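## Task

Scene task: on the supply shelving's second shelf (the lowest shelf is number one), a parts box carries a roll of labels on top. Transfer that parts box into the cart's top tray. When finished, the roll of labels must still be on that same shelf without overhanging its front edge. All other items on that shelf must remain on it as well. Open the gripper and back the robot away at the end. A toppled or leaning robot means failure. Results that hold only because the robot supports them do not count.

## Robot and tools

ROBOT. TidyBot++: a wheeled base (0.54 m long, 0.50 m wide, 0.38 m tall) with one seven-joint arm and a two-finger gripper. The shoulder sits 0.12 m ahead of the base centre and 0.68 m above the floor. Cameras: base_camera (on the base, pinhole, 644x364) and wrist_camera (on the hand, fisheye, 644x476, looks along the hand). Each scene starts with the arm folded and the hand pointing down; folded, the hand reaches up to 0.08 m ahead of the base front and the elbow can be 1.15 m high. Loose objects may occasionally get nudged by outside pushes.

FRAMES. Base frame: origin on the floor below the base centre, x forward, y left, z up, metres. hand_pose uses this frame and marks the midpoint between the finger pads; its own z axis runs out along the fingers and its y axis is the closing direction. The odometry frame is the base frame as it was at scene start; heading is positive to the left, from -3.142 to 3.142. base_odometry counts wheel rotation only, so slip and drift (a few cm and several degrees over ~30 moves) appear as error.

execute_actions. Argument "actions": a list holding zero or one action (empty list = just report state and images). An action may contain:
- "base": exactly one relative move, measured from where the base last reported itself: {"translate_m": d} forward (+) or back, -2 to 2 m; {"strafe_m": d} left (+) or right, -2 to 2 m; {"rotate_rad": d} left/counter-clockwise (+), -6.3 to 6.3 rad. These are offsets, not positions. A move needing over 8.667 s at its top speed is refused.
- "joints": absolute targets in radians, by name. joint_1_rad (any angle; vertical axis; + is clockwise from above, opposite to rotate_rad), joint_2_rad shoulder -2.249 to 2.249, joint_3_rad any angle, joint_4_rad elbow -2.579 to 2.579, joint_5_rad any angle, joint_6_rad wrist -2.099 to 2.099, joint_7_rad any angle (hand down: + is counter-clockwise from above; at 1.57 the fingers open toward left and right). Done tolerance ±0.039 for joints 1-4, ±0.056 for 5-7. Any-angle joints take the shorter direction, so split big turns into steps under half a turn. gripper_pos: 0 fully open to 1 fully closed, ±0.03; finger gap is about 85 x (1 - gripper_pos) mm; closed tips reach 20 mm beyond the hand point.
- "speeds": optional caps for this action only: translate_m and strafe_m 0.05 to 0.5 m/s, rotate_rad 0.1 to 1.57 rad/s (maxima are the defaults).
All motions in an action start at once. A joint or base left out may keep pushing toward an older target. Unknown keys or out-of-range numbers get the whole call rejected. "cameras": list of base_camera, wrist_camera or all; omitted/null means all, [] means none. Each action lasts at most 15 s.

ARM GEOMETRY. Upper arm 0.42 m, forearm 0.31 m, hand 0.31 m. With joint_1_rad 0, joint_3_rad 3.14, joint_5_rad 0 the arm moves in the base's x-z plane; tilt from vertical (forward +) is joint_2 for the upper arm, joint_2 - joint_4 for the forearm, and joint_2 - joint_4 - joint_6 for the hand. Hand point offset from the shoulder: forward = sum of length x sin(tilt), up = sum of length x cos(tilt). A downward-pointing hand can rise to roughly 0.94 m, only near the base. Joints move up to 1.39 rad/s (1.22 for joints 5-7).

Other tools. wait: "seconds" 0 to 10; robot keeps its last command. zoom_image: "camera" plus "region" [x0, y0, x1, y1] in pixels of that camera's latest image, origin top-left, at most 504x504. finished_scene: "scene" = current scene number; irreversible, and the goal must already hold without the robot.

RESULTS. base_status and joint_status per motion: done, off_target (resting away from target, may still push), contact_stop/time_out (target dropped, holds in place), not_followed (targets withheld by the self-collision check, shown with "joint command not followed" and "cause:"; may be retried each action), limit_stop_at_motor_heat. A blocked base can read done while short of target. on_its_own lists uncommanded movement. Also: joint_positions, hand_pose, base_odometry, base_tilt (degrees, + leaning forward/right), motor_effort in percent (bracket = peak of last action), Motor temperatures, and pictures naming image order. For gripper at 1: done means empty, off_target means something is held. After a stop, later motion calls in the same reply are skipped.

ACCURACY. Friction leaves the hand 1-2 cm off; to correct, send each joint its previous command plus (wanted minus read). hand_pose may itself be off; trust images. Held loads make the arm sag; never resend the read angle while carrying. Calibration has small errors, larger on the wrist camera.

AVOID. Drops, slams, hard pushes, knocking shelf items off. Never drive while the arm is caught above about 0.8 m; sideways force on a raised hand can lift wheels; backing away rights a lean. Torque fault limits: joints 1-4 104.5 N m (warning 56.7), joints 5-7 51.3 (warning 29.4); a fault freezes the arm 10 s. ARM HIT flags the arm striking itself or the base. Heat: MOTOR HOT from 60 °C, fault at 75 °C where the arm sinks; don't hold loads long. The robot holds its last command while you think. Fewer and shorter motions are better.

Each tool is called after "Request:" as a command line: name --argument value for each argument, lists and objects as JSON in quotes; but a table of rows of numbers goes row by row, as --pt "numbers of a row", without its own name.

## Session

Request:
execute_actions --actions '[{"joints":{"joint_6_rad":0.45}}]'

Scene clock: 1.57 s.
Motor temperatures (°C, as the motors report them): [25 34 27 30 33 34 40]
base_odometry: x=+0.000 y=+0.000 heading=+0.000 (m, m, rad; odometry frame)
base_tilt: forward=-0.7 right=-0.7 (deg)
base_status: not commanded
joint_positions: joint_1_rad=+0.038 joint_2_rad=-0.372 joint_3_rad=+3.143 joint_4_rad=-2.540 joint_5_rad=+0.040 joint_6_rad=+0.429 joint_7_rad=+1.516 gripper_pos=+0.000
joint_status: all done
motor_effort: joint_1_rad=+0(1) joint_2_rad=-7(7) joint_3_rad=+1(1) joint_4_rad=+21(20) joint_5_rad=+0(0) joint_6_rad=+8(8) joint_7_rad=-1(0) (%)
hand_pose: x=+0.5329 y=-0.0098 z=+0.8452 quat_wxyz=(+0.000, +0.764, -0.017, +0.645) (m; base frame)
pictures: base_camera, wrist_camera
camera_calibration (this result's frames):
wrist_camera: T_world_to_cam=[[-0.026639, -0.999639, 0.00339494, 0.000502603], [-0.223002, 0.00263206, -0.974814, 0.984673], [0.974454, -0.0267251, -0.222992, -0.191345], [0, 0, 0, 1]] pos_world=[0.406054, -0.00720301, 0.917203]
Images, in order (width x height): base_camera 644x364, wrist_camera 644x476.

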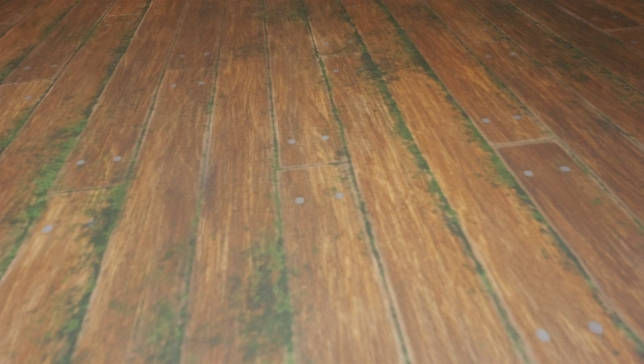

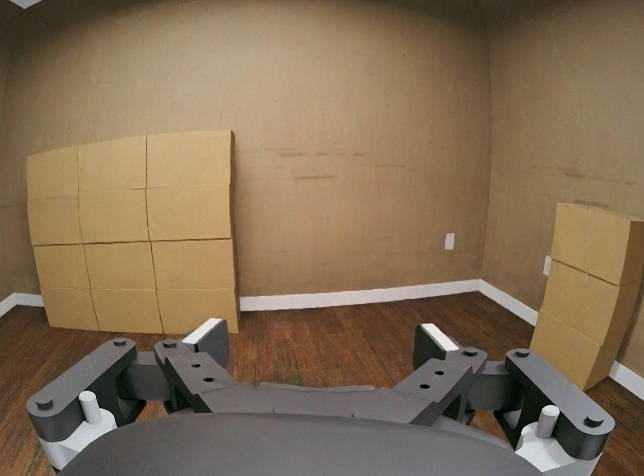

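Request:
execute_actions --actions '[{"base":{"rotate_rad":2.2}}]'

Scene clock: 6.80 s.
Motor temperatures (°C, as the motors report them): [25 33 27 30 33 34 40]
base_odometry: x=+0.000 y=+0.000 heading=+2.199 (m, m, rad; odometry frame)
base_tilt: forward=-0.6 right=-0.7 (deg)
base_status: done
joint_positions: joint_1_rad=+0.038 joint_2_rad=-0.372 joint_3_rad=+3.144 joint_4_rad=-2.540 joint_5_rad=+0.040 joint_6_rad=+0.429 joint_7_rad=+1.516 gripper_pos=+0.000
joint_status: not commanded
motor_effort: joint_1_rad=+0(0) joint_2_rad=-6(8) joint_3_rad=+1(2) joint_4_rad=+20(20) joint_5_rad=+0(1) joint_6_rad=+8(9) joint_7_rad=+0(0) (%)
hand_pose: x=+0.5329 y=-0.0099 z=+0.8452 quat_wxyz=(+0.000, +0.764, -0.017, +0.645) (m; base frame)
pictures: base_camera, wrist_camera
camera_calibration (this result's frames):
wrist_camera: T_world_to_cam=[[-0.0267242, -0.999637, 0.00336153, 0.000535556], [-0.223001, 0.0026836, -0.974815, 0.984674], [0.974452, -0.0268007, -0.222991, -0.191346], [0, 0, 0, 1]] pos_world=[0.406054, -0.00723531, 0.917204]
Images, in order (width x height): base_camera 644x364, wrist_camera 644x476.

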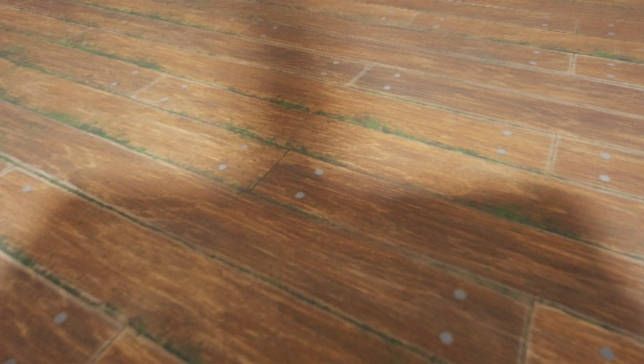

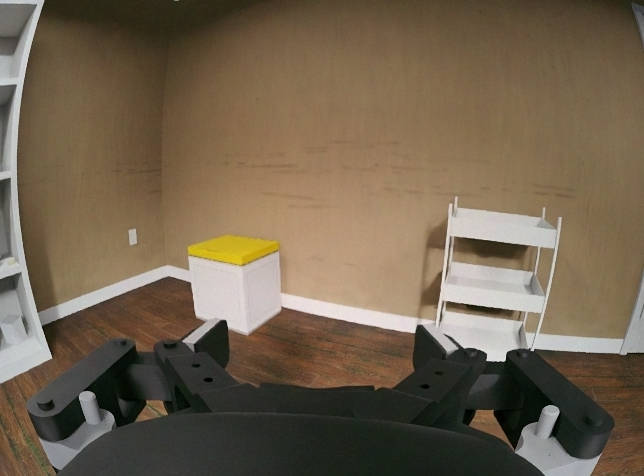

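Request:
execute_actions --actions '[{"base":{"rotate_rad":1.09},"joints":{"joint_1_rad":0.0,"joint_2_rad":0.9,"joint_3_rad":3.14,"joint_4_rad":-1.8,"joint_5_rad":0,"joint_6_rad":1.1,"joint_7_rad":1.6}}]'

Scene clock: 11.77 s.
Motor temperatures (°C, as the motors report them): [25 33 27 30 33 34 40]
base_odometry: x=+0.000 y=+0.000 heading=-2.995 (m, m, rad; odometry frame)
base_tilt: forward=-0.7 right=-0.8 (deg)
base_status: done
joint_positions: joint_1_rad=+0.012 joint_2_rad=+0.882 joint_3_rad=+3.142 joint_4_rad=-1.825 joint_5_rad=+0.023 joint_6_rad=+1.057 joint_7_rad=+1.555 gripper_pos=+0.000
joint_status: all done
motor_effort: joint_1_rad=+1(4) joint_2_rad=-44(45) joint_3_rad=+0(2) joint_4_rad=+13(21) joint_5_rad=+0(1) joint_6_rad=+9(9) joint_7_rad=-1(1) (%)
hand_pose: x=+0.8863 y=-0.0015 z=+0.6390 quat_wxyz=(-0.005, +0.735, +0.001, +0.678) (m; base frame)
pictures: base_camera, wrist_camera
camera_calibration (this result's frames):
wrist_camera: T_world_to_cam=[[0.00504175, -0.99981, 0.018829, -0.0190152], [-0.136747, -0.0193417, -0.990417, 0.795958], [0.990593, 0.00241863, -0.136818, -0.650817], [0, 0, 0, 1]] pos_world=[0.753636, -0.00204233, 0.699644]
Images, in order (width x height): base_camera 644x364, wrist_camera 644x476.

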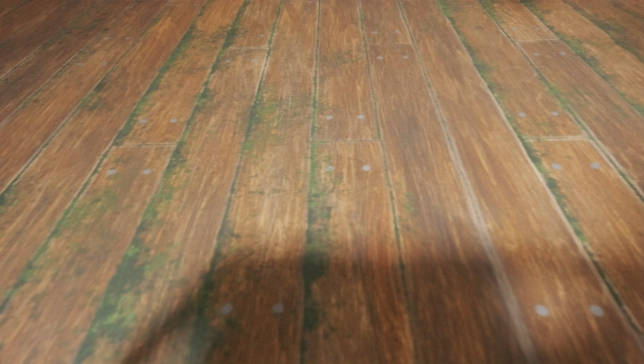

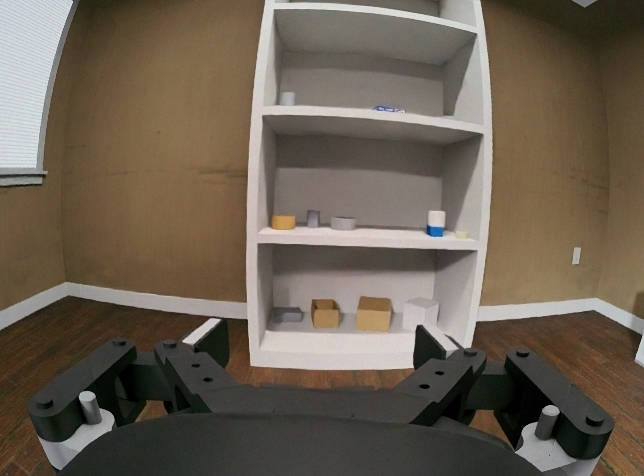

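Request:
execute_actions --actions '[{"base":{"strafe_m":-0.37}}]' --cameras '[]'

Request:
execute_actions --actions '[{"base":{"translate_m":0.75}}]'

Scene clock: 17.77 s.
Motor temperatures (°C, as the motors report them): [25 34 27 30 33 34 40]
base_odometry: x=-0.055 y=+0.366 heading=-2.994 (m, m, rad; odometry frame)
base_tilt: forward=-0.7 right=-0.8 (deg)
base_status: done
joint_positions: joint_1_rad=+0.010 joint_2_rad=+0.882 joint_3_rad=+3.143 joint_4_rad=-1.825 joint_5_rad=+0.019 joint_6_rad=+1.058 joint_7_rad=+1.555 gripper_pos=+0.000
joint_status: not commanded
motor_effort: joint_1_rad=+1(4) joint_2_rad=-43(45) joint_3_rad=+0(2) joint_4_rad=+13(13) joint_5_rad=+0(1) joint_6_rad=+9(9) joint_7_rad=+0(1) (%)
hand_pose: x=+0.8864 y=-0.0020 z=+0.6393 quat_wxyz=(-0.004, +0.735, +0.000, +0.679) (m; base frame)
pictures: none
No camera images: the call's "cameras" was empty. Leave "cameras" out to get every camera's image.

Scene clock: 20.63 s.
Motor temperatures (°C, as the motors report them): [25 34 27 30 33 34 40]
base_odometry: x=-0.797 y=+0.257 heading=-2.995 (m, m, rad; odometry frame)
base_tilt: forward=-0.6 right=-0.7 (deg)
base_status: done
joint_positions: joint_1_rad=+0.010 joint_2_rad=+0.883 joint_3_rad=+3.143 joint_4_rad=-1.819 joint_5_rad=+0.019 joint_6_rad=+1.060 joint_7_rad=+1.555 gripper_pos=+0.000
joint_status: not commanded
motor_effort: joint_1_rad=+0(4) joint_2_rad=-44(46) joint_3_rad=+0(1) joint_4_rad=+13(15) joint_5_rad=+0(1) joint_6_rad=+9(9) joint_7_rad=+0(0) (%)
hand_pose: x=+0.8885 y=-0.0019 z=+0.6426 quat_wxyz=(-0.004, +0.732, +0.000, +0.682) (m; base frame)
pictures: base_camera, wrist_camera
camera_calibration (this result's frames):
wrist_camera: T_world_to_cam=[[0.00198633, -0.999837, 0.0179668, -0.016191], [-0.127791, -0.0180733, -0.991636, 0.792596], [0.991799, -0.000326277, -0.127806, -0.659328], [0, 0, 0, 1]] pos_world=[0.75524, -0.0020786, 0.701992]
Images, in order (width x height): base_camera 644x364, wrist_camera 644x476.

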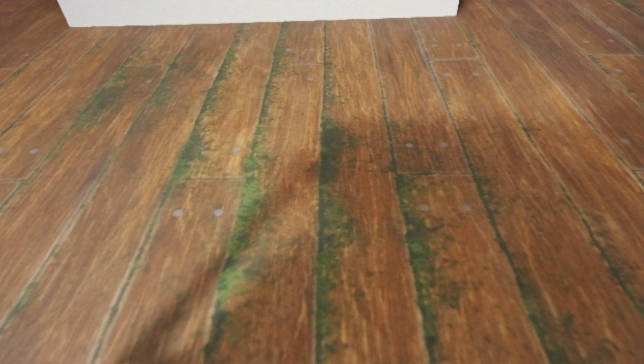

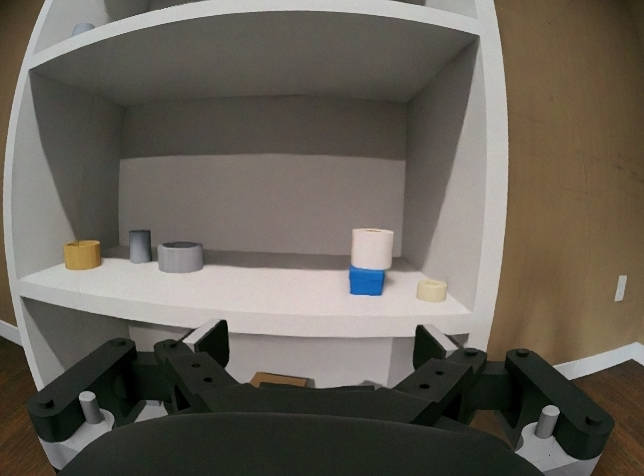

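Request:
execute_actions --actions '[{"base":{"strafe_m":-0.05}}]' --cameras '[]'

Request:
execute_actions --actions '[{"base":{"translate_m":0.22}}]' --cameras '["wrist_camera"]'

Scene clock: 26.20 s.
Motor temperatures (°C, as the motors report them): [25 34 27 30 33 34 40]
base_odometry: x=-0.804 y=+0.306 heading=-2.994 (m, m, rad; odometry frame)
base_tilt: forward=-0.6 right=-0.7 (deg)
base_status: done
joint_positions: joint_1_rad=+0.010 joint_2_rad=+0.883 joint_3_rad=+3.144 joint_4_rad=-1.819 joint_5_rad=+0.018 joint_6_rad=+1.060 joint_7_rad=+1.555 gripper_pos=+0.000
joint_status: not commanded
motor_effort: joint_1_rad=+0(4) joint_2_rad=-44(45) joint_3_rad=+0(2) joint_4_rad=+13(14) joint_5_rad=+0(1) joint_6_rad=+8(9) joint_7_rad=+0(0) (%)
hand_pose: x=+0.8885 y=-0.0022 z=+0.6426 quat_wxyz=(-0.004, +0.732, +0.000, +0.682) (m; base frame)
pictures: none
No camera images: the call's "cameras" was empty. Leave "cameras" out to get every camera's image.

Scene clock: 27.90 s.
Motor temperatures (°C, as the motors report them): [25 34 27 30 33 34 40]
base_odometry: x=-1.022 y=+0.274 heading=-2.995 (m, m, rad; odometry frame)
base_tilt: forward=-0.6 right=-0.7 (deg)
base_status: done
joint_positions: joint_1_rad=+0.010 joint_2_rad=+0.884 joint_3_rad=+3.144 joint_4_rad=-1.815 joint_5_rad=+0.018 joint_6_rad=+1.061 joint_7_rad=+1.555 gripper_pos=+0.000
joint_status: not commanded
motor_effort: joint_1_rad=+0(3) joint_2_rad=-44(48) joint_3_rad=+0(1) joint_4_rad=+13(15) joint_5_rad=+0(1) joint_6_rad=+9(10) joint_7_rad=-1(0) (%)
hand_pose: x=+0.8896 y=-0.0022 z=+0.6439 quat_wxyz=(-0.004, +0.730, +0.000, +0.683) (m; base frame)
pictures: wrist_camera
camera_calibration (this result's frames):
wrist_camera: T_world_to_cam=[[0.00109409, -0.999832, 0.0183087, -0.0159766], [-0.123758, -0.0183033, -0.992144, 0.790811], [0.992312, -0.00118036, -0.123757, -0.663313], [0, 0, 0, 1]] pos_world=[0.7561, -0.00228238, 0.702801]
Images, in order (width x height): wrist_camera 644x476.

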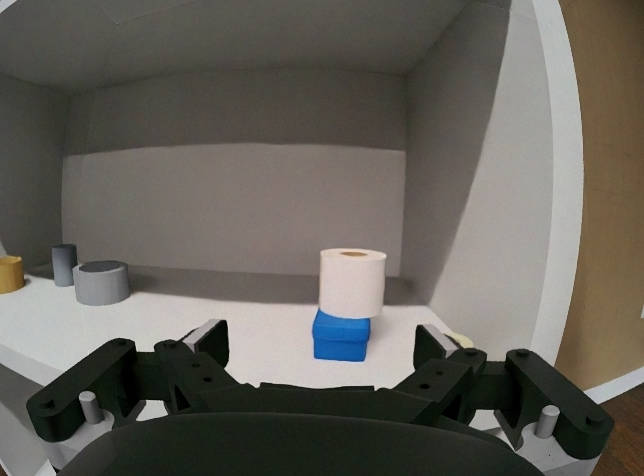

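Request:
execute_actions --actions '[{"base":{"strafe_m":-0.033},"joints":{"joint_2_rad":0.93}}]' --cameras '[]'

Request:
execute_actions --actions '[{"base":{"translate_m":0.13}}]' --cameras '["wrist_camera"]'

Scene clock: 32.87 s.
Motor temperatures (°C, as the motors report them): [25 34 27 30 33 34 40]
base_odometry: x=-1.027 y=+0.307 heading=-2.995 (m, m, rad; odometry frame)
base_tilt: forward=-0.7 right=-0.7 (deg)
base_status: done
joint_positions: joint_1_rad=+0.009 joint_2_rad=+0.908 joint_3_rad=+3.144 joint_4_rad=-1.815 joint_5_rad=+0.018 joint_6_rad=+1.061 joint_7_rad=+1.555 gripper_pos=+0.000
joint_status: all done
motor_effort: joint_1_rad=+0(4) joint_2_rad=-44(45) joint_3_rad=+0(2) joint_4_rad=+13(14) joint_5_rad=-1(1) joint_6_rad=+9(9) joint_7_rad=+0(0) (%)
hand_pose: x=+0.8884 y=-0.0018 z=+0.6248 quat_wxyz=(-0.004, +0.739, +0.000, +0.674) (m; base frame)
pictures: none
No camera images: the call's "cameras" was empty. Leave "cameras" out to get every camera's image.

Scene clock: 34.27 s.
Motor temperatures (°C, as the motors report them): [25 34 27 30 33 34 40]
base_odometry: x=-1.156 y=+0.288 heading=-2.995 (m, m, rad; odometry frame)
base_tilt: forward=-0.6 right=-0.6 (deg)
base_status: done
joint_positions: joint_1_rad=+0.009 joint_2_rad=+0.909 joint_3_rad=+3.144 joint_4_rad=-1.813 joint_5_rad=+0.018 joint_6_rad=+1.062 joint_7_rad=+1.555 gripper_pos=+0.000
joint_status: not commanded
motor_effort: joint_1_rad=+1(4) joint_2_rad=-44(48) joint_3_rad=+0(1) joint_4_rad=+13(14) joint_5_rad=+0(1) joint_6_rad=+9(10) joint_7_rad=-1(0) (%)
hand_pose: x=+0.8890 y=-0.0018 z=+0.6250 quat_wxyz=(-0.004, +0.738, +0.000, +0.674) (m; base frame)
pictures: wrist_camera
camera_calibration (this result's frames):
wrist_camera: T_world_to_cam=[[0.00186291, -0.999835, 0.0180569, -0.0157196], [-0.146865, -0.0181347, -0.98899, 0.790532], [0.989155, -0.000809531, -0.146875, -0.647789], [0, 0, 0, 1]] pos_world=[0.756895, -0.00190537, 0.686969]
Images, in order (width x height): wrist_camera 644x476.

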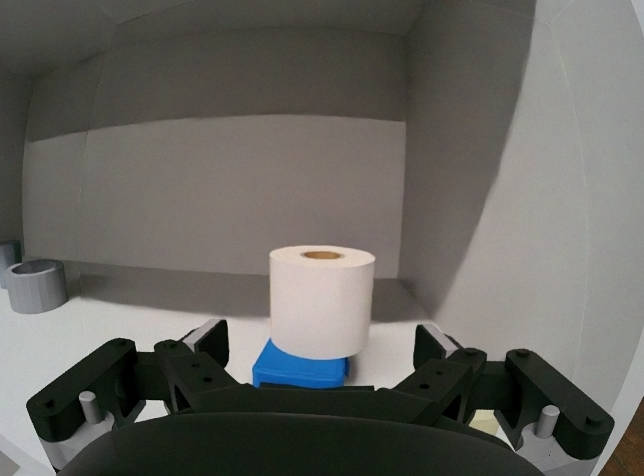

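Request:
execute_actions --actions '[{"base":{"translate_m":0.085}}]' --cameras '["wrist_camera"]'

Request:
execute_actions --actions '[{"joints":{"gripper_pos":1}}]' --cameras '[]'

Request:
execute_actions --actions '[{"joints":{"joint_2_rad":0.865}}]' --cameras '[]'

Request:
execute_actions --actions '[{"base":{"strafe_m":0.18},"speeds":{"strafe_m":0.2}}]' --cameras '[]'

Request:
execute_actions --actions '[{"joints":{"joint_2_rad":0.96}}]' --cameras '["wrist_camera"]'

Scene clock: 41.63 s.
Motor temperatures (°C, as the motors report them): [25 34 27 30 33 34 40]
base_odometry: x=-1.240 y=+0.276 heading=-2.996 (m, m, rad; odometry frame)
base_tilt: forward=-0.7 right=-0.8 (deg)
base_status: done
joint_positions: joint_1_rad=+0.009 joint_2_rad=+0.910 joint_3_rad=+3.144 joint_4_rad=-1.812 joint_5_rad=+0.017 joint_6_rad=+1.062 joint_7_rad=+1.555 gripper_pos=+0.000
joint_status: not commanded
motor_effort: joint_1_rad=+0(4) joint_2_rad=-44(46) joint_3_rad=+0(2) joint_4_rad=+13(14) joint_5_rad=+0(1) joint_6_rad=+9(8) joint_7_rad=+0(0) (%)
hand_pose: x=+0.8892 y=-0.0018 z=+0.6252 quat_wxyz=(-0.004, +0.738, -0.001, +0.675) (m; base frame)
pictures: wrist_camera
camera_calibration (this result's frames):
wrist_camera: T_world_to_cam=[[0.00162393, -0.999837, 0.0179629, -0.0155225], [-0.146214, -0.0180072, -0.989089, 0.790249], [0.989252, -0.00102022, -0.146219, -0.648536], [0, 0, 0, 1]] pos_world=[0.757136, -0.00195144, 0.687077]
Images, in order (width x height): wrist_camera 644x476.

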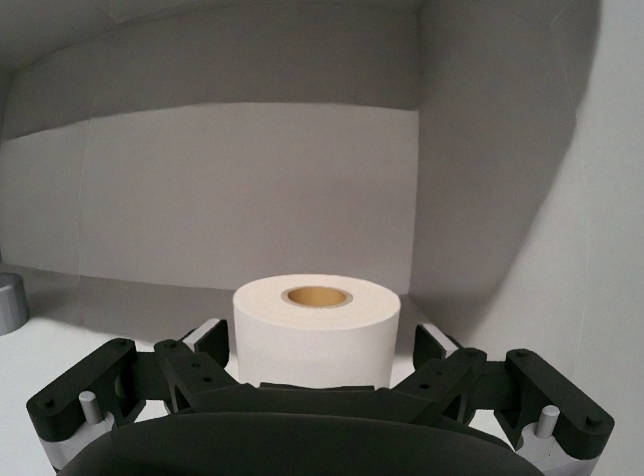

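Scene clock: 42.73 s.
Motor temperatures (°C, as the motors report them): [25 34 27 30 33 34 40]
base_odometry: x=-1.240 y=+0.276 heading=-2.996 (m, m, rad; odometry frame)
base_tilt: forward=-0.7 right=-0.7 (deg)
base_status: not commanded
joint_positions: joint_1_rad=+0.009 joint_2_rad=+0.910 joint_3_rad=+3.144 joint_4_rad=-1.812 joint_5_rad=+0.017 joint_6_rad=+1.062 joint_7_rad=+1.556 gripper_pos=+0.265
joint_status: gripper_pos off_target (ended at +0.265, target +1.000)
motor_effort: joint_1_rad=+0(2) joint_2_rad=-43(44) joint_3_rad=+0(1) joint_4_rad=+13(13) joint_5_rad=+0(1) joint_6_rad=+9(9) joint_7_rad=+0(1) (%)
hand_pose: x=+0.8893 y=-0.0018 z=+0.6254 quat_wxyz=(-0.004, +0.738, +0.000, +0.675) (m; base frame)
pictures: none
No camera images: the call's "cameras" was empty. Leave "cameras" out to get every camera's image.

Scene clock: 43.53 s.
Motor temperatures (°C, as the motors report them): [25 34 27 30 33 34 40]
base_odometry: x=-1.240 y=+0.276 heading=-2.996 (m, m, rad; odometry frame)
base_tilt: forward=-0.7 right=-0.7 (deg)
base_status: not commanded
joint_positions: joint_1_rad=+0.009 joint_2_rad=+0.898 joint_3_rad=+3.144 joint_4_rad=-1.812 joint_5_rad=+0.017 joint_6_rad=+1.062 joint_7_rad=+1.556 gripper_pos=+0.265
joint_status: all done
motor_effort: joint_1_rad=+0(0) joint_2_rad=-46(47) joint_3_rad=+0(1) joint_4_rad=+14(15) joint_5_rad=+0(0) joint_6_rad=+9(10) joint_7_rad=+0(0) (%)
hand_pose: x=+0.8899 y=-0.0018 z=+0.6346 quat_wxyz=(-0.004, +0.734, +0.000, +0.679) (m; base frame)
pictures: none
No camera images: the call's "cameras" was empty. Leave "cameras" out to get every camera's image.

Scene clock: 45.20 s.
Motor temperatures (°C, as the motors report them): [25 34 27 30 33 34 40]
base_odometry: x=-1.214 y=+0.098 heading=-2.996 (m, m, rad; odometry frame)
base_tilt: forward=-0.6 right=-0.7 (deg)
base_status: done
joint_positions: joint_1_rad=+0.005 joint_2_rad=+0.898 joint_3_rad=+3.143 joint_4_rad=-1.812 joint_5_rad=+0.017 joint_6_rad=+1.062 joint_7_rad=+1.556 gripper_pos=+0.265
joint_status: not commanded
motor_effort: joint_1_rad=+0(5) joint_2_rad=-46(47) joint_3_rad=+0(3) joint_4_rad=+15(15) joint_5_rad=-1(1) joint_6_rad=+10(10) joint_7_rad=+0(0) (%)
hand_pose: x=+0.8899 y=+0.0013 z=+0.6346 quat_wxyz=(-0.005, +0.734, +0.001, +0.679) (m; base frame)
pictures: none
No camera images: the call's "cameras" was empty. Leave "cameras" out to get every camera's image.

Scene clock: 46.17 s.
Motor temperatures (°C, as the motors report them): [25 34 27 30 33 34 40]
base_odometry: x=-1.214 y=+0.098 heading=-2.996 (m, m, rad; odometry frame)
base_tilt: forward=-0.6 right=-0.7 (deg)
base_status: not commanded
joint_positions: joint_1_rad=+0.005 joint_2_rad=+0.957 joint_3_rad=+3.143 joint_4_rad=-1.812 joint_5_rad=+0.017 joint_6_rad=+1.062 joint_7_rad=+1.556 gripper_pos=+0.265
joint_status: all done
motor_effort: joint_1_rad=+1(0) joint_2_rad=-46(49) joint_3_rad=+0(0) joint_4_rad=+13(14) joint_5_rad=-1(1) joint_6_rad=+10(11) joint_7_rad=+0(0) (%)
hand_pose: x=+0.8857 y=+0.0013 z=+0.5890 quat_wxyz=(-0.005, +0.754, +0.000, +0.657) (m; base frame)
pictures: wrist_camera
camera_calibration (this result's frames):
wrist_camera: T_world_to_cam=[[0.00617311, -0.999835, 0.0171046, -0.0152205], [-0.192066, -0.0179719, -0.981217, 0.790029], [0.981363, 0.00277195, -0.192146, -0.616307], [0, 0, 0, 1]] pos_world=[0.756653, 0.000688731, 0.65703]
Images, in order (width x height): wrist_camera 644x476.

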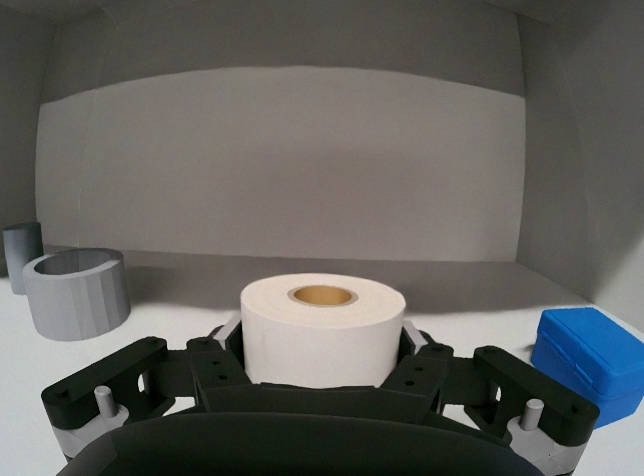

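Request:
execute_actions --actions '[{"joints":{"gripper_pos":0}}]' --cameras '[]'

Request:
execute_actions --actions '[{"base":{"translate_m":-0.07}}]' --cameras '[]'

Request:
execute_actions --actions '[{"joints":{"joint_2_rad":0.78,"joint_6_rad":0.72}}]' --cameras '[]'

Request:
execute_actions --actions '[{"base":{"strafe_m":-0.172},"speeds":{"strafe_m":0.2}}]' --cameras '["wrist_camera"]'

Scene clock: 53.70 s.
Motor temperatures (°C, as the motors report them): [25 35 27 30 33 34 40]
base_odometry: x=-1.214 y=+0.098 heading=-2.996 (m, m, rad; odometry frame)
base_tilt: forward=-0.7 right=-0.7 (deg)
base_status: not commanded
joint_positions: joint_1_rad=+0.005 joint_2_rad=+0.957 joint_3_rad=+3.143 joint_4_rad=-1.812 joint_5_rad=+0.017 joint_6_rad=+1.062 joint_7_rad=+1.556 gripper_pos=+0.000
joint_status: all done
motor_effort: joint_1_rad=+0(0) joint_2_rad=-44(46) joint_3_rad=+0(0) joint_4_rad=+12(13) joint_5_rad=+0(1) joint_6_rad=+8(10) joint_7_rad=-1(0) (%)
hand_pose: x=+0.8857 y=+0.0013 z=+0.5890 quat_wxyz=(-0.005, +0.754, +0.000, +0.657) (m; base frame)
pictures: none
No camera images: the call's "cameras" was empty. Leave "cameras" out to get every camera's image.

Scene clock: 54.83 s.
Motor temperatures (°C, as the motors report them): [25 35 27 30 33 34 40]
base_odometry: x=-1.145 y=+0.108 heading=-2.996 (m, m, rad; odometry frame)
base_tilt: forward=-0.7 right=-0.8 (deg)
base_status: done
joint_positions: joint_1_rad=+0.005 joint_2_rad=+0.957 joint_3_rad=+3.143 joint_4_rad=-1.812 joint_5_rad=+0.017 joint_6_rad=+1.063 joint_7_rad=+1.556 gripper_pos=+0.000
joint_status: not commanded
motor_effort: joint_1_rad=+0(1) joint_2_rad=-44(47) joint_3_rad=+0(0) joint_4_rad=+12(14) joint_5_rad=+0(0) joint_6_rad=+9(9) joint_7_rad=+0(1) (%)
hand_pose: x=+0.8859 y=+0.0013 z=+0.5892 quat_wxyz=(-0.005, +0.753, +0.000, +0.658) (m; base frame)
pictures: none
No camera images: the call's "cameras" was empty. Leave "cameras" out to get every camera's image.

Scene clock: 55.97 s.
Motor temperatures (°C, as the motors report them): [25 35 27 30 33 34 40]
base_odometry: x=-1.145 y=+0.108 heading=-2.996 (m, m, rad; odometry frame)
base_tilt: forward=-0.6 right=-0.7 (deg)
base_status: not commanded
joint_positions: joint_1_rad=+0.005 joint_2_rad=+0.792 joint_3_rad=+3.143 joint_4_rad=-1.812 joint_5_rad=+0.017 joint_6_rad=+0.761 joint_7_rad=+1.556 gripper_pos=+0.000
joint_status: all done
motor_effort: joint_1_rad=+0(1) joint_2_rad=-43(46) joint_3_rad=+0(0) joint_4_rad=+15(15) joint_5_rad=+0(0) joint_6_rad=+9(9) joint_7_rad=+0(0) (%)
hand_pose: x=+0.8794 y=+0.0003 z=+0.6237 quat_wxyz=(-0.003, +0.796, +0.000, +0.605) (m; base frame)
pictures: none
No camera images: the call's "cameras" was empty. Leave "cameras" out to get every camera's image.

Scene clock: 57.60 s.
Motor temperatures (°C, as the motors report them): [25 35 27 30 33 34 40]
base_odometry: x=-1.170 y=+0.278 heading=-2.996 (m, m, rad; odometry frame)
base_tilt: forward=-0.7 right=-0.7 (deg)
base_status: done
joint_positions: joint_1_rad=+0.003 joint_2_rad=+0.792 joint_3_rad=+3.142 joint_4_rad=-1.812 joint_5_rad=+0.017 joint_6_rad=+0.761 joint_7_rad=+1.556 gripper_pos=+0.000
joint_status: not commanded
motor_effort: joint_1_rad=+1(4) joint_2_rad=-43(43) joint_3_rad=+0(2) joint_4_rad=+14(14) joint_5_rad=-1(1) joint_6_rad=+8(8) joint_7_rad=-1(1) (%)
hand_pose: x=+0.8793 y=+0.0019 z=+0.6236 quat_wxyz=(-0.004, +0.797, +0.001, +0.605) (m; base frame)
pictures: wrist_camera
camera_calibration (this result's frames):
wrist_camera: T_world_to_cam=[[0.00813239, -0.999783, 0.0192041, -0.0182359], [-0.323584, -0.0208026, -0.945971, 0.916341], [0.946165, 0.00147888, -0.323682, -0.490407], [0, 0, 0, 1]] pos_world=[0.760667, 0.00155558, 0.708446]
Images, in order (width x height): wrist_camera 644x476.

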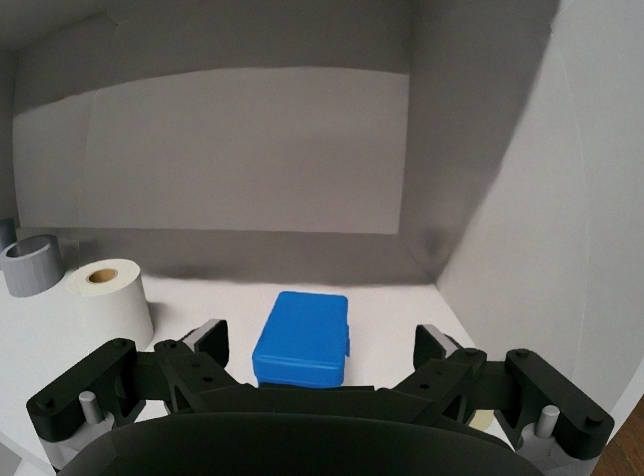

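Request:
execute_actions --actions '[{"base":{"strafe_m":0.012}}]' --cameras '[]'

Request:
execute_actions --actions '[{"base":{"translate_m":0.055},"joints":{"joint_2_rad":0.872}}]' --cameras '["wrist_camera"]'

Scene clock: 64.87 s.
Motor temperatures (°C, as the motors report them): [25 35 27 30 33 34 40]
base_odometry: x=-1.168 y=+0.266 heading=-2.996 (m, m, rad; odometry frame)
base_tilt: forward=-0.6 right=-0.7 (deg)
base_status: done
joint_positions: joint_1_rad=-0.002 joint_2_rad=+0.792 joint_3_rad=+3.140 joint_4_rad=-1.812 joint_5_rad=+0.017 joint_6_rad=+0.760 joint_7_rad=+1.556 gripper_pos=+0.000
joint_status: not commanded
motor_effort: joint_1_rad=+0(5) joint_2_rad=-43(45) joint_3_rad=+0(3) joint_4_rad=+15(16) joint_5_rad=+0(1) joint_6_rad=+9(9) joint_7_rad=+0(0) (%)
hand_pose: x=+0.8792 y=+0.0072 z=+0.6234 quat_wxyz=(-0.007, +0.797, +0.003, +0.604) (m; base frame)
pictures: none
No camera images: the call's "cameras" was empty. Leave "cameras" out to get every camera's image.

Scene clock: 65.93 s.
Motor temperatures (°C, as the motors report them): [25 35 27 30 33 34 40]
base_odometry: x=-1.222 y=+0.258 heading=-2.997 (m, m, rad; odometry frame)
base_tilt: forward=-0.7 right=-0.8 (deg)
base_status: done
joint_positions: joint_1_rad=-0.002 joint_2_rad=+0.862 joint_3_rad=+3.140 joint_4_rad=-1.811 joint_5_rad=+0.017 joint_6_rad=+0.759 joint_7_rad=+1.556 gripper_pos=+0.000
joint_status: all done
motor_effort: joint_1_rad=+0(1) joint_2_rad=-43(46) joint_3_rad=+0(1) joint_4_rad=+14(16) joint_5_rad=+0(1) joint_6_rad=+8(9) joint_7_rad=-1(1) (%)
hand_pose: x=+0.8732 y=+0.0072 z=+0.5700 quat_wxyz=(-0.007, +0.818, +0.003, +0.576) (m; base frame)
pictures: wrist_camera
camera_calibration (this result's frames):
wrist_camera: T_world_to_cam=[[0.0161549, -0.999734, 0.0164302, -0.0172811], [-0.390297, -0.0214339, -0.920439, 0.907505], [0.920547, 0.00845691, -0.39054, -0.441605], [0, 0, 0, 1]] pos_world=[0.760994, 0.00590948, 0.663123]
Images, in order (width x height): wrist_camera 644x476.

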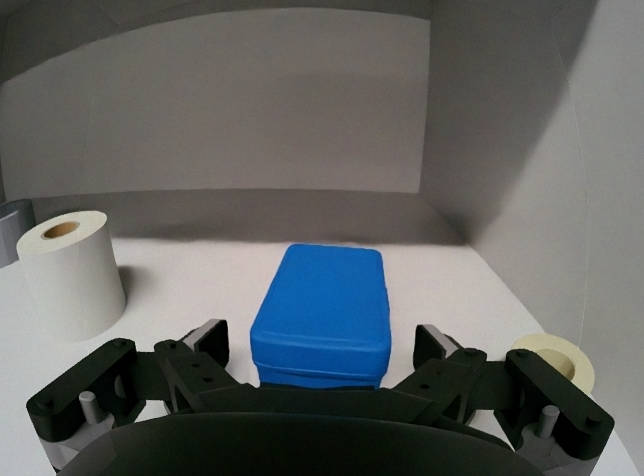

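Request:
execute_actions --actions '[{"base":{"translate_m":0.015}}]' --cameras '[]'

Request:
execute_actions --actions '[{"joints":{"gripper_pos":1}}]' --cameras '[]'

Request:
execute_actions --actions '[{"joints":{"joint_2_rad":0.78}}]' --cameras '[]'

Request:
execute_actions --actions '[{"base":{"translate_m":-1.05}}]' --cameras '["wrist_camera"]'

Request:
execute_actions --actions '[{"base":{"rotate_rad":-1.57},"speeds":{"rotate_rad":1.0},"joints":{"joint_2_rad":0.48,"joint_4_rad":-1.1,"joint_6_rad":-0.4}}]'

Scene clock: 74.77 s.
Motor temperatures (°C, as the motors report them): [25 35 27 30 33 34 40]
base_odometry: x=-1.237 y=+0.256 heading=-2.997 (m, m, rad; odometry frame)
base_tilt: forward=-0.6 right=-0.7 (deg)
base_status: done
joint_positions: joint_1_rad=-0.002 joint_2_rad=+0.862 joint_3_rad=+3.140 joint_4_rad=-1.810 joint_5_rad=+0.017 joint_6_rad=+0.759 joint_7_rad=+1.556 gripper_pos=+0.000
joint_status: not commanded
motor_effort: joint_1_rad=+1(4) joint_2_rad=-43(45) joint_3_rad=+0(2) joint_4_rad=+13(15) joint_5_rad=+0(1) joint_6_rad=+8(9) joint_7_rad=+0(0) (%)
hand_pose: x=+0.8737 y=+0.0072 z=+0.5704 quat_wxyz=(-0.007, +0.817, +0.003, +0.576) (m; base frame)
pictures: none
No camera images: the call's "cameras" was empty. Leave "cameras" out to get every camera's image.

Scene clock: 75.87 s.
Motor temperatures (°C, as the motors report them): [25 35 27 30 33 34 40]
base_odometry: x=-1.237 y=+0.256 heading=-2.997 (m, m, rad; odometry frame)
base_tilt: forward=-0.7 right=-0.7 (deg)
base_status: not commanded
joint_positions: joint_1_rad=-0.002 joint_2_rad=+0.862 joint_3_rad=+3.140 joint_4_rad=-1.810 joint_5_rad=+0.017 joint_6_rad=+0.759 joint_7_rad=+1.556 gripper_pos=+0.388
joint_status: gripper_pos off_target (ended at +0.388, target +1.000)
motor_effort: joint_1_rad=+0(0) joint_2_rad=-43(43) joint_3_rad=+0(1) joint_4_rad=+13(13) joint_5_rad=+0(1) joint_6_rad=+8(8) joint_7_rad=+0(1) (%)
hand_pose: x=+0.8739 y=+0.0072 z=+0.5710 quat_wxyz=(-0.007, +0.817, +0.003, +0.576) (m; base frame)
pictures: none
No camera images: the call's "cameras" was empty. Leave "cameras" out to get every camera's image.

Scene clock: 76.87 s.
Motor temperatures (°C, as the motors report them): [25 36 27 30 33 34 40]
base_odometry: x=-1.237 y=+0.256 heading=-2.997 (m, m, rad; odometry frame)
base_tilt: forward=-0.6 right=-0.7 (deg)
base_status: not commanded
joint_positions: joint_1_rad=-0.002 joint_2_rad=+0.800 joint_3_rad=+3.140 joint_4_rad=-1.810 joint_5_rad=+0.017 joint_6_rad=+0.757 joint_7_rad=+1.556 gripper_pos=+0.388
joint_status: all done
motor_effort: joint_1_rad=+0(0) joint_2_rad=-44(46) joint_3_rad=+0(0) joint_4_rad=+15(15) joint_5_rad=+0(0) joint_6_rad=+9(9) joint_7_rad=-1(0) (%)
hand_pose: x=+0.8791 y=+0.0072 z=+0.6170 quat_wxyz=(-0.007, +0.800, +0.003, +0.600) (m; base frame)
pictures: none
No camera images: the call's "cameras" was empty. Leave "cameras" out to get every camera's image.

Scene clock: 80.47 s.
Motor temperatures (°C, as the motors report them): [25 36 27 30 33 34 40]
base_odometry: x=-0.198 y=+0.407 heading=-2.997 (m, m, rad; odometry frame)
base_tilt: forward=-0.6 right=-0.7 (deg)
base_status: done
joint_positions: joint_1_rad=-0.002 joint_2_rad=+0.800 joint_3_rad=+3.140 joint_4_rad=-1.810 joint_5_rad=+0.016 joint_6_rad=+0.756 joint_7_rad=+1.556 gripper_pos=+0.388
joint_status: not commanded
motor_effort: joint_1_rad=+0(5) joint_2_rad=-43(47) joint_3_rad=+0(3) joint_4_rad=+15(16) joint_5_rad=-1(1) joint_6_rad=+9(10) joint_7_rad=+0(0) (%)
hand_pose: x=+0.8791 y=+0.0072 z=+0.6171 quat_wxyz=(-0.007, +0.800, +0.003, +0.600) (m; base frame)
pictures: wrist_camera
camera_calibration (this result's frames):
wrist_camera: T_world_to_cam=[[0.0150152, -0.999735, 0.0174627, -0.017802], [-0.333507, -0.021472, -0.942503, 0.916867], [0.942628, 0.00832795, -0.333741, -0.483031], [0, 0, 0, 1]] pos_world=[0.761367, 0.00591237, 0.703254]
Images, in order (width x height): wrist_camera 644x476.

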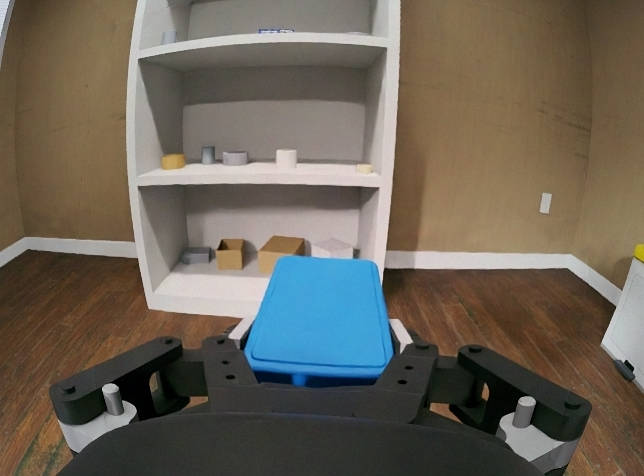

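Scene clock: 83.07 s.
Motor temperatures (°C, as the motors report them): [25 36 27 30 33 34 40]
base_odometry: x=-0.198 y=+0.408 heading=+1.717 (m, m, rad; odometry frame)
base_tilt: forward=-0.6 right=-0.7 (deg)
base_status: done
joint_positions: joint_1_rad=+0.007 joint_2_rad=+0.508 joint_3_rad=+3.144 joint_4_rad=-1.121 joint_5_rad=+0.016 joint_6_rad=-0.361 joint_7_rad=+1.556 gripper_pos=+0.388
joint_status: all done
motor_effort: joint_1_rad=+1(6) joint_2_rad=-43(49) joint_3_rad=+0(3) joint_4_rad=+24(24) joint_5_rad=+0(2) joint_6_rad=+8(10) joint_7_rad=+0(0) (%)
hand_pose: x=+0.9219 y=-0.0072 z=+0.9049 quat_wxyz=(+0.005, +0.838, -0.005, +0.545) (m; base frame)
pictures: base_camera, wrist_camera
camera_calibration (this result's frames):
wrist_camera: T_world_to_cam=[[-0.00847264, -0.999572, 0.0280037, -0.0257788], [-0.45797, -0.0210162, -0.888719, 1.26817], [0.888927, -0.0203547, -0.457596, -0.265799], [0, 0, 0, 1]] pos_world=[0.816843, -0.00452584, 1.00614]
Images, in order (width x height): base_camera 644x364, wrist_camera 644x476.

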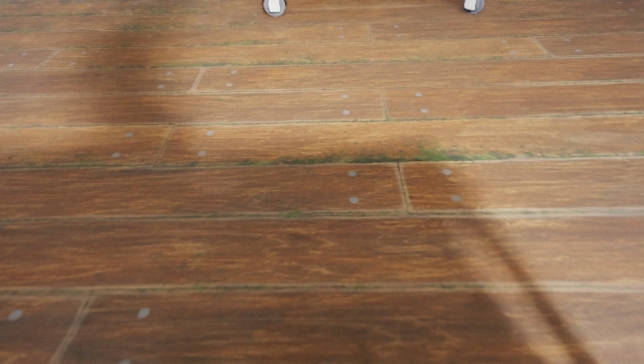

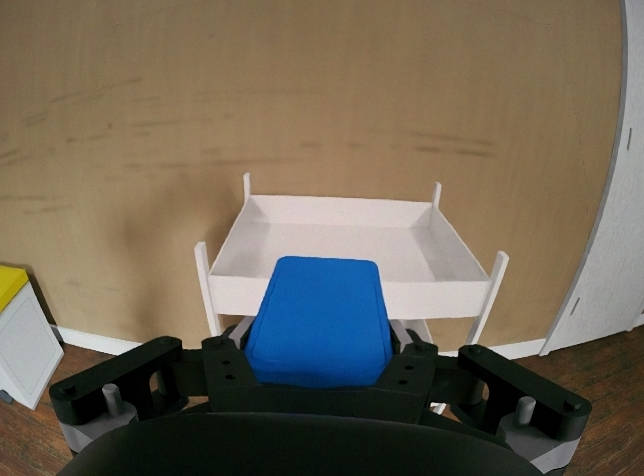

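Request:
execute_actions --actions '[{"base":{"translate_m":0.41}}]' --cameras '[]'

Request:
execute_actions --actions '[{"joints":{"joint_2_rad":0.67,"joint_4_rad":-1.23,"joint_6_rad":-0.15}}]' --cameras '["wrist_camera"]'

Scene clock: 88.27 s.
Motor temperatures (°C, as the motors report them): [25 36 27 30 33 34 40]
base_odometry: x=-0.257 y=+0.813 heading=+1.716 (m, m, rad; odometry frame)
base_tilt: forward=-0.7 right=-0.7 (deg)
base_status: done
joint_positions: joint_1_rad=+0.007 joint_2_rad=+0.502 joint_3_rad=+3.144 joint_4_rad=-1.121 joint_5_rad=+0.016 joint_6_rad=-0.364 joint_7_rad=+1.556 gripper_pos=+0.388
joint_status: not commanded
motor_effort: joint_1_rad=+0(3) joint_2_rad=-43(48) joint_3_rad=+0(1) joint_4_rad=+24(25) joint_5_rad=+0(0) joint_6_rad=+9(9) joint_7_rad=+0(0) (%)
hand_pose: x=+0.9200 y=-0.0072 z=+0.9089 quat_wxyz=(+0.005, +0.838, -0.005, +0.546) (m; base frame)
pictures: none
No camera images: the call's "cameras" was empty. Leave "cameras" out to get every camera's image.

Scene clock: 89.53 s.
Motor temperatures (°C, as the motors report them): [25 36 27 30 33 34 40]
base_odometry: x=-0.257 y=+0.813 heading=+1.716 (m, m, rad; odometry frame)
base_tilt: forward=-0.6 right=-0.7 (deg)
base_status: not commanded
joint_positions: joint_1_rad=+0.007 joint_2_rad=+0.680 joint_3_rad=+3.144 joint_4_rad=-1.223 joint_5_rad=+0.016 joint_6_rad=-0.195 joint_7_rad=+1.556 gripper_pos=+0.388
joint_status: all done
motor_effort: joint_1_rad=+1(0) joint_2_rad=-48(54) joint_3_rad=+0(0) joint_4_rad=+22(25) joint_5_rad=+0(0) joint_6_rad=+8(11) joint_7_rad=-1(1) (%)
hand_pose: x=+0.9497 y=-0.0066 z=+0.7497 quat_wxyz=(+0.004, +0.867, -0.004, +0.498) (m; base frame)
pictures: wrist_camera
camera_calibration (this result's frames):
wrist_camera: T_world_to_cam=[[-0.00269344, -0.99962, 0.0274269, -0.0256518], [-0.552296, -0.0213774, -0.833374, 1.19102], [0.833644, -0.0173924, -0.552029, -0.238235], [0, 0, 0, 1]] pos_world=[0.856333, -0.00432446, 0.861759]
Images, in order (width x height): wrist_camera 644x476.

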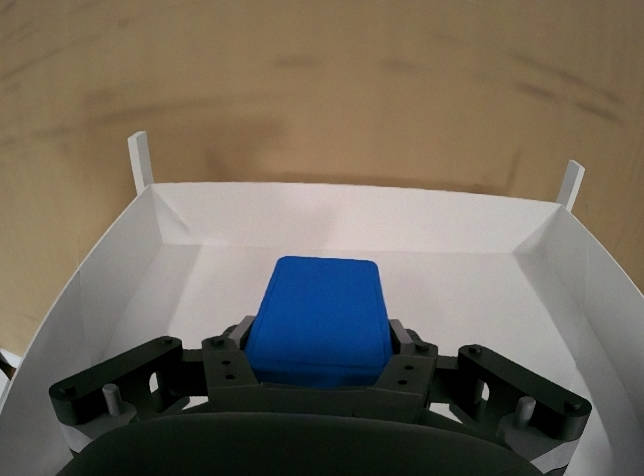

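Request:
execute_actions --actions '[{"joints":{"joint_2_rad":0.735}}]' --cameras '["wrist_camera"]'

Scene clock: 92.13 s.
Motor temperatures (°C, as the motors report them): [25 36 27 30 33 34 40]
base_odometry: x=-0.257 y=+0.813 heading=+1.716 (m, m, rad; odometry frame)
base_tilt: forward=-0.6 right=-0.7 (deg)
base_status: not commanded
joint_positions: joint_1_rad=+0.007 joint_2_rad=+0.724 joint_3_rad=+3.144 joint_4_rad=-1.223 joint_5_rad=+0.016 joint_6_rad=-0.193 joint_7_rad=+1.556 gripper_pos=+0.388
joint_status: all done
motor_effort: joint_1_rad=+0(0) joint_2_rad=-48(50) joint_3_rad=+0(0) joint_4_rad=+22(23) joint_5_rad=+0(0) joint_6_rad=+8(8) joint_7_rad=+0(0) (%)
hand_pose: x=+0.9522 y=-0.0066 z=+0.7138 quat_wxyz=(+0.004, +0.877, -0.004, +0.480) (m; base frame)
pictures: wrist_camera
camera_calibration (this result's frames):
wrist_camera: T_world_to_cam=[[-0.00151778, -0.999628, 0.027215, -0.0256356], [-0.586654, -0.0211496, -0.809561, 1.1782], [0.809836, -0.0171945, -0.586404, -0.212943], [0, 0, 0, 1]] pos_world=[0.863606, -0.00436909, 0.829651]
Images, in order (width x height): wrist_camera 644x476.

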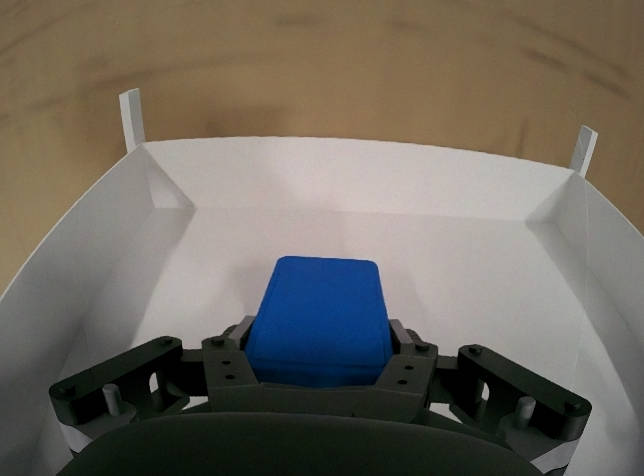

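Request:
execute_actions --actions '[{"joints":{"joint_2_rad":0.76}}]' --cameras '[]'

Request:
execute_actions --actions '[{"joints":{"gripper_pos":0}}]' --cameras '[]'

Request:
execute_actions --actions '[{"joints":{"joint_2_rad":0.52}}]' --cameras '[]'

Request:
execute_actions --actions '[{"base":{"translate_m":-0.5}}]' --cameras '["wrist_camera"]'

Scene clock: 97.53 s.
Motor temperatures (°C, as the motors report them): [25 36 27 30 33 34 40]
base_odometry: x=-0.257 y=+0.813 heading=+1.716 (m, m, rad; odometry frame)
base_tilt: forward=-0.6 right=-0.7 (deg)
base_status: not commanded
joint_positions: joint_1_rad=+0.007 joint_2_rad=+0.726 joint_3_rad=+3.144 joint_4_rad=-1.223 joint_5_rad=+0.016 joint_6_rad=-0.188 joint_7_rad=+1.556 gripper_pos=+0.388
joint_status: all done
motor_effort: joint_1_rad=+1(0) joint_2_rad=-46(48) joint_3_rad=+0(0) joint_4_rad=+21(22) joint_5_rad=+0(0) joint_6_rad=+7(8) joint_7_rad=+0(0) (%)
hand_pose: x=+0.9532 y=-0.0066 z=+0.7132 quat_wxyz=(+0.004, +0.876, -0.003, +0.481) (m; base frame)
pictures: none
No camera images: the call's "cameras" was empty. Leave "cameras" out to get every camera's image.

Scene clock: 98.63 s.
Motor temperatures (°C, as the motors report them): [25 36 27 30 33 34 40]
base_odometry: x=-0.257 y=+0.813 heading=+1.716 (m, m, rad; odometry frame)
base_tilt: forward=-0.6 right=-0.8 (deg)
base_status: not commanded
joint_positions: joint_1_rad=+0.007 joint_2_rad=+0.733 joint_3_rad=+3.144 joint_4_rad=-1.223 joint_5_rad=+0.016 joint_6_rad=-0.188 joint_7_rad=+1.556 gripper_pos=+0.000
joint_status: all done
motor_effort: joint_1_rad=+0(0) joint_2_rad=-48(48) joint_3_rad=+0(0) joint_4_rad=+22(21) joint_5_rad=+0(0) joint_6_rad=+7(8) joint_7_rad=+0(1) (%)
hand_pose: x=+0.9534 y=-0.0066 z=+0.7078 quat_wxyz=(+0.004, +0.878, -0.003, +0.479) (m; base frame)
pictures: none
No camera images: the call's "cameras" was empty. Leave "cameras" out to get every camera's image.

Scene clock: 99.93 s.
Motor temperatures (°C, as the motors report them): [25 36 27 30 33 34 40]
base_odometry: x=-0.257 y=+0.813 heading=+1.716 (m, m, rad; odometry frame)
base_tilt: forward=-0.6 right=-0.7 (deg)
base_status: not commanded
joint_positions: joint_1_rad=+0.007 joint_2_rad=+0.515 joint_3_rad=+3.144 joint_4_rad=-1.223 joint_5_rad=+0.016 joint_6_rad=-0.187 joint_7_rad=+1.556 gripper_pos=+0.000
joint_status: all done
motor_effort: joint_1_rad=+0(0) joint_2_rad=-42(52) joint_3_rad=+0(0) joint_4_rad=+23(24) joint_5_rad=+0(0) joint_6_rad=+8(9) joint_7_rad=+0(0) (%)
hand_pose: x=+0.9282 y=-0.0064 z=+0.8872 quat_wxyz=(+0.005, +0.821, -0.004, +0.571) (m; base frame)
pictures: none
No camera images: the call's "cameras" was empty. Leave "cameras" out to get every camera's image.

Scene clock: 102.43 s.
Motor temperatures (°C, as the motors report them): [25 36 27 30 33 34 40]
base_odometry: x=-0.186 y=+0.318 heading=+1.715 (m, m, rad; odometry frame)
base_tilt: forward=-0.7 right=-0.7 (deg)
base_status: done
joint_positions: joint_1_rad=+0.006 joint_2_rad=+0.516 joint_3_rad=+3.143 joint_4_rad=-1.223 joint_5_rad=+0.016 joint_6_rad=-0.187 joint_7_rad=+1.556 gripper_pos=+0.000
joint_status: not commanded
motor_effort: joint_1_rad=+0(5) joint_2_rad=-42(47) joint_3_rad=+0(2) joint_4_rad=+22(24) joint_5_rad=+0(0) joint_6_rad=+8(9) joint_7_rad=+0(1) (%)
hand_pose: x=+0.9284 y=-0.0052 z=+0.8866 quat_wxyz=(+0.004, +0.821, -0.003, +0.571) (m; base frame)
pictures: wrist_camera
camera_calibration (this result's frames):
wrist_camera: T_world_to_cam=[[-0.00572945, -0.999609, 0.0273804, -0.0252089], [-0.401253, -0.0227817, -0.915684, 1.22622], [0.915949, -0.0162328, -0.400965, -0.355246], [0, 0, 0, 1]] pos_world=[0.817266, -0.00303036, 0.981077]
Images, in order (width x height): wrist_camera 644x476.

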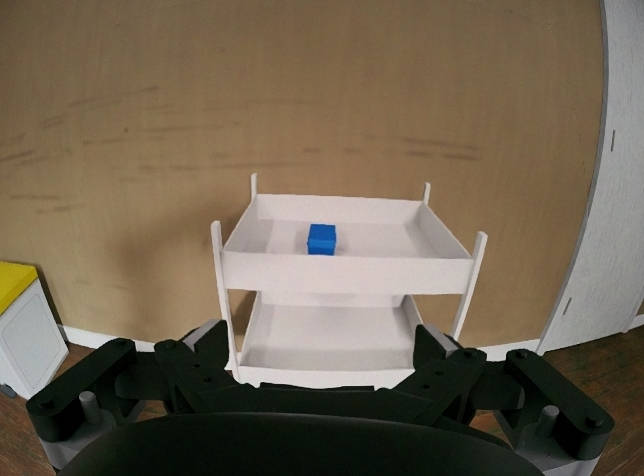

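Request:
finished_scene --scene 2

The scene is finished: the task was done.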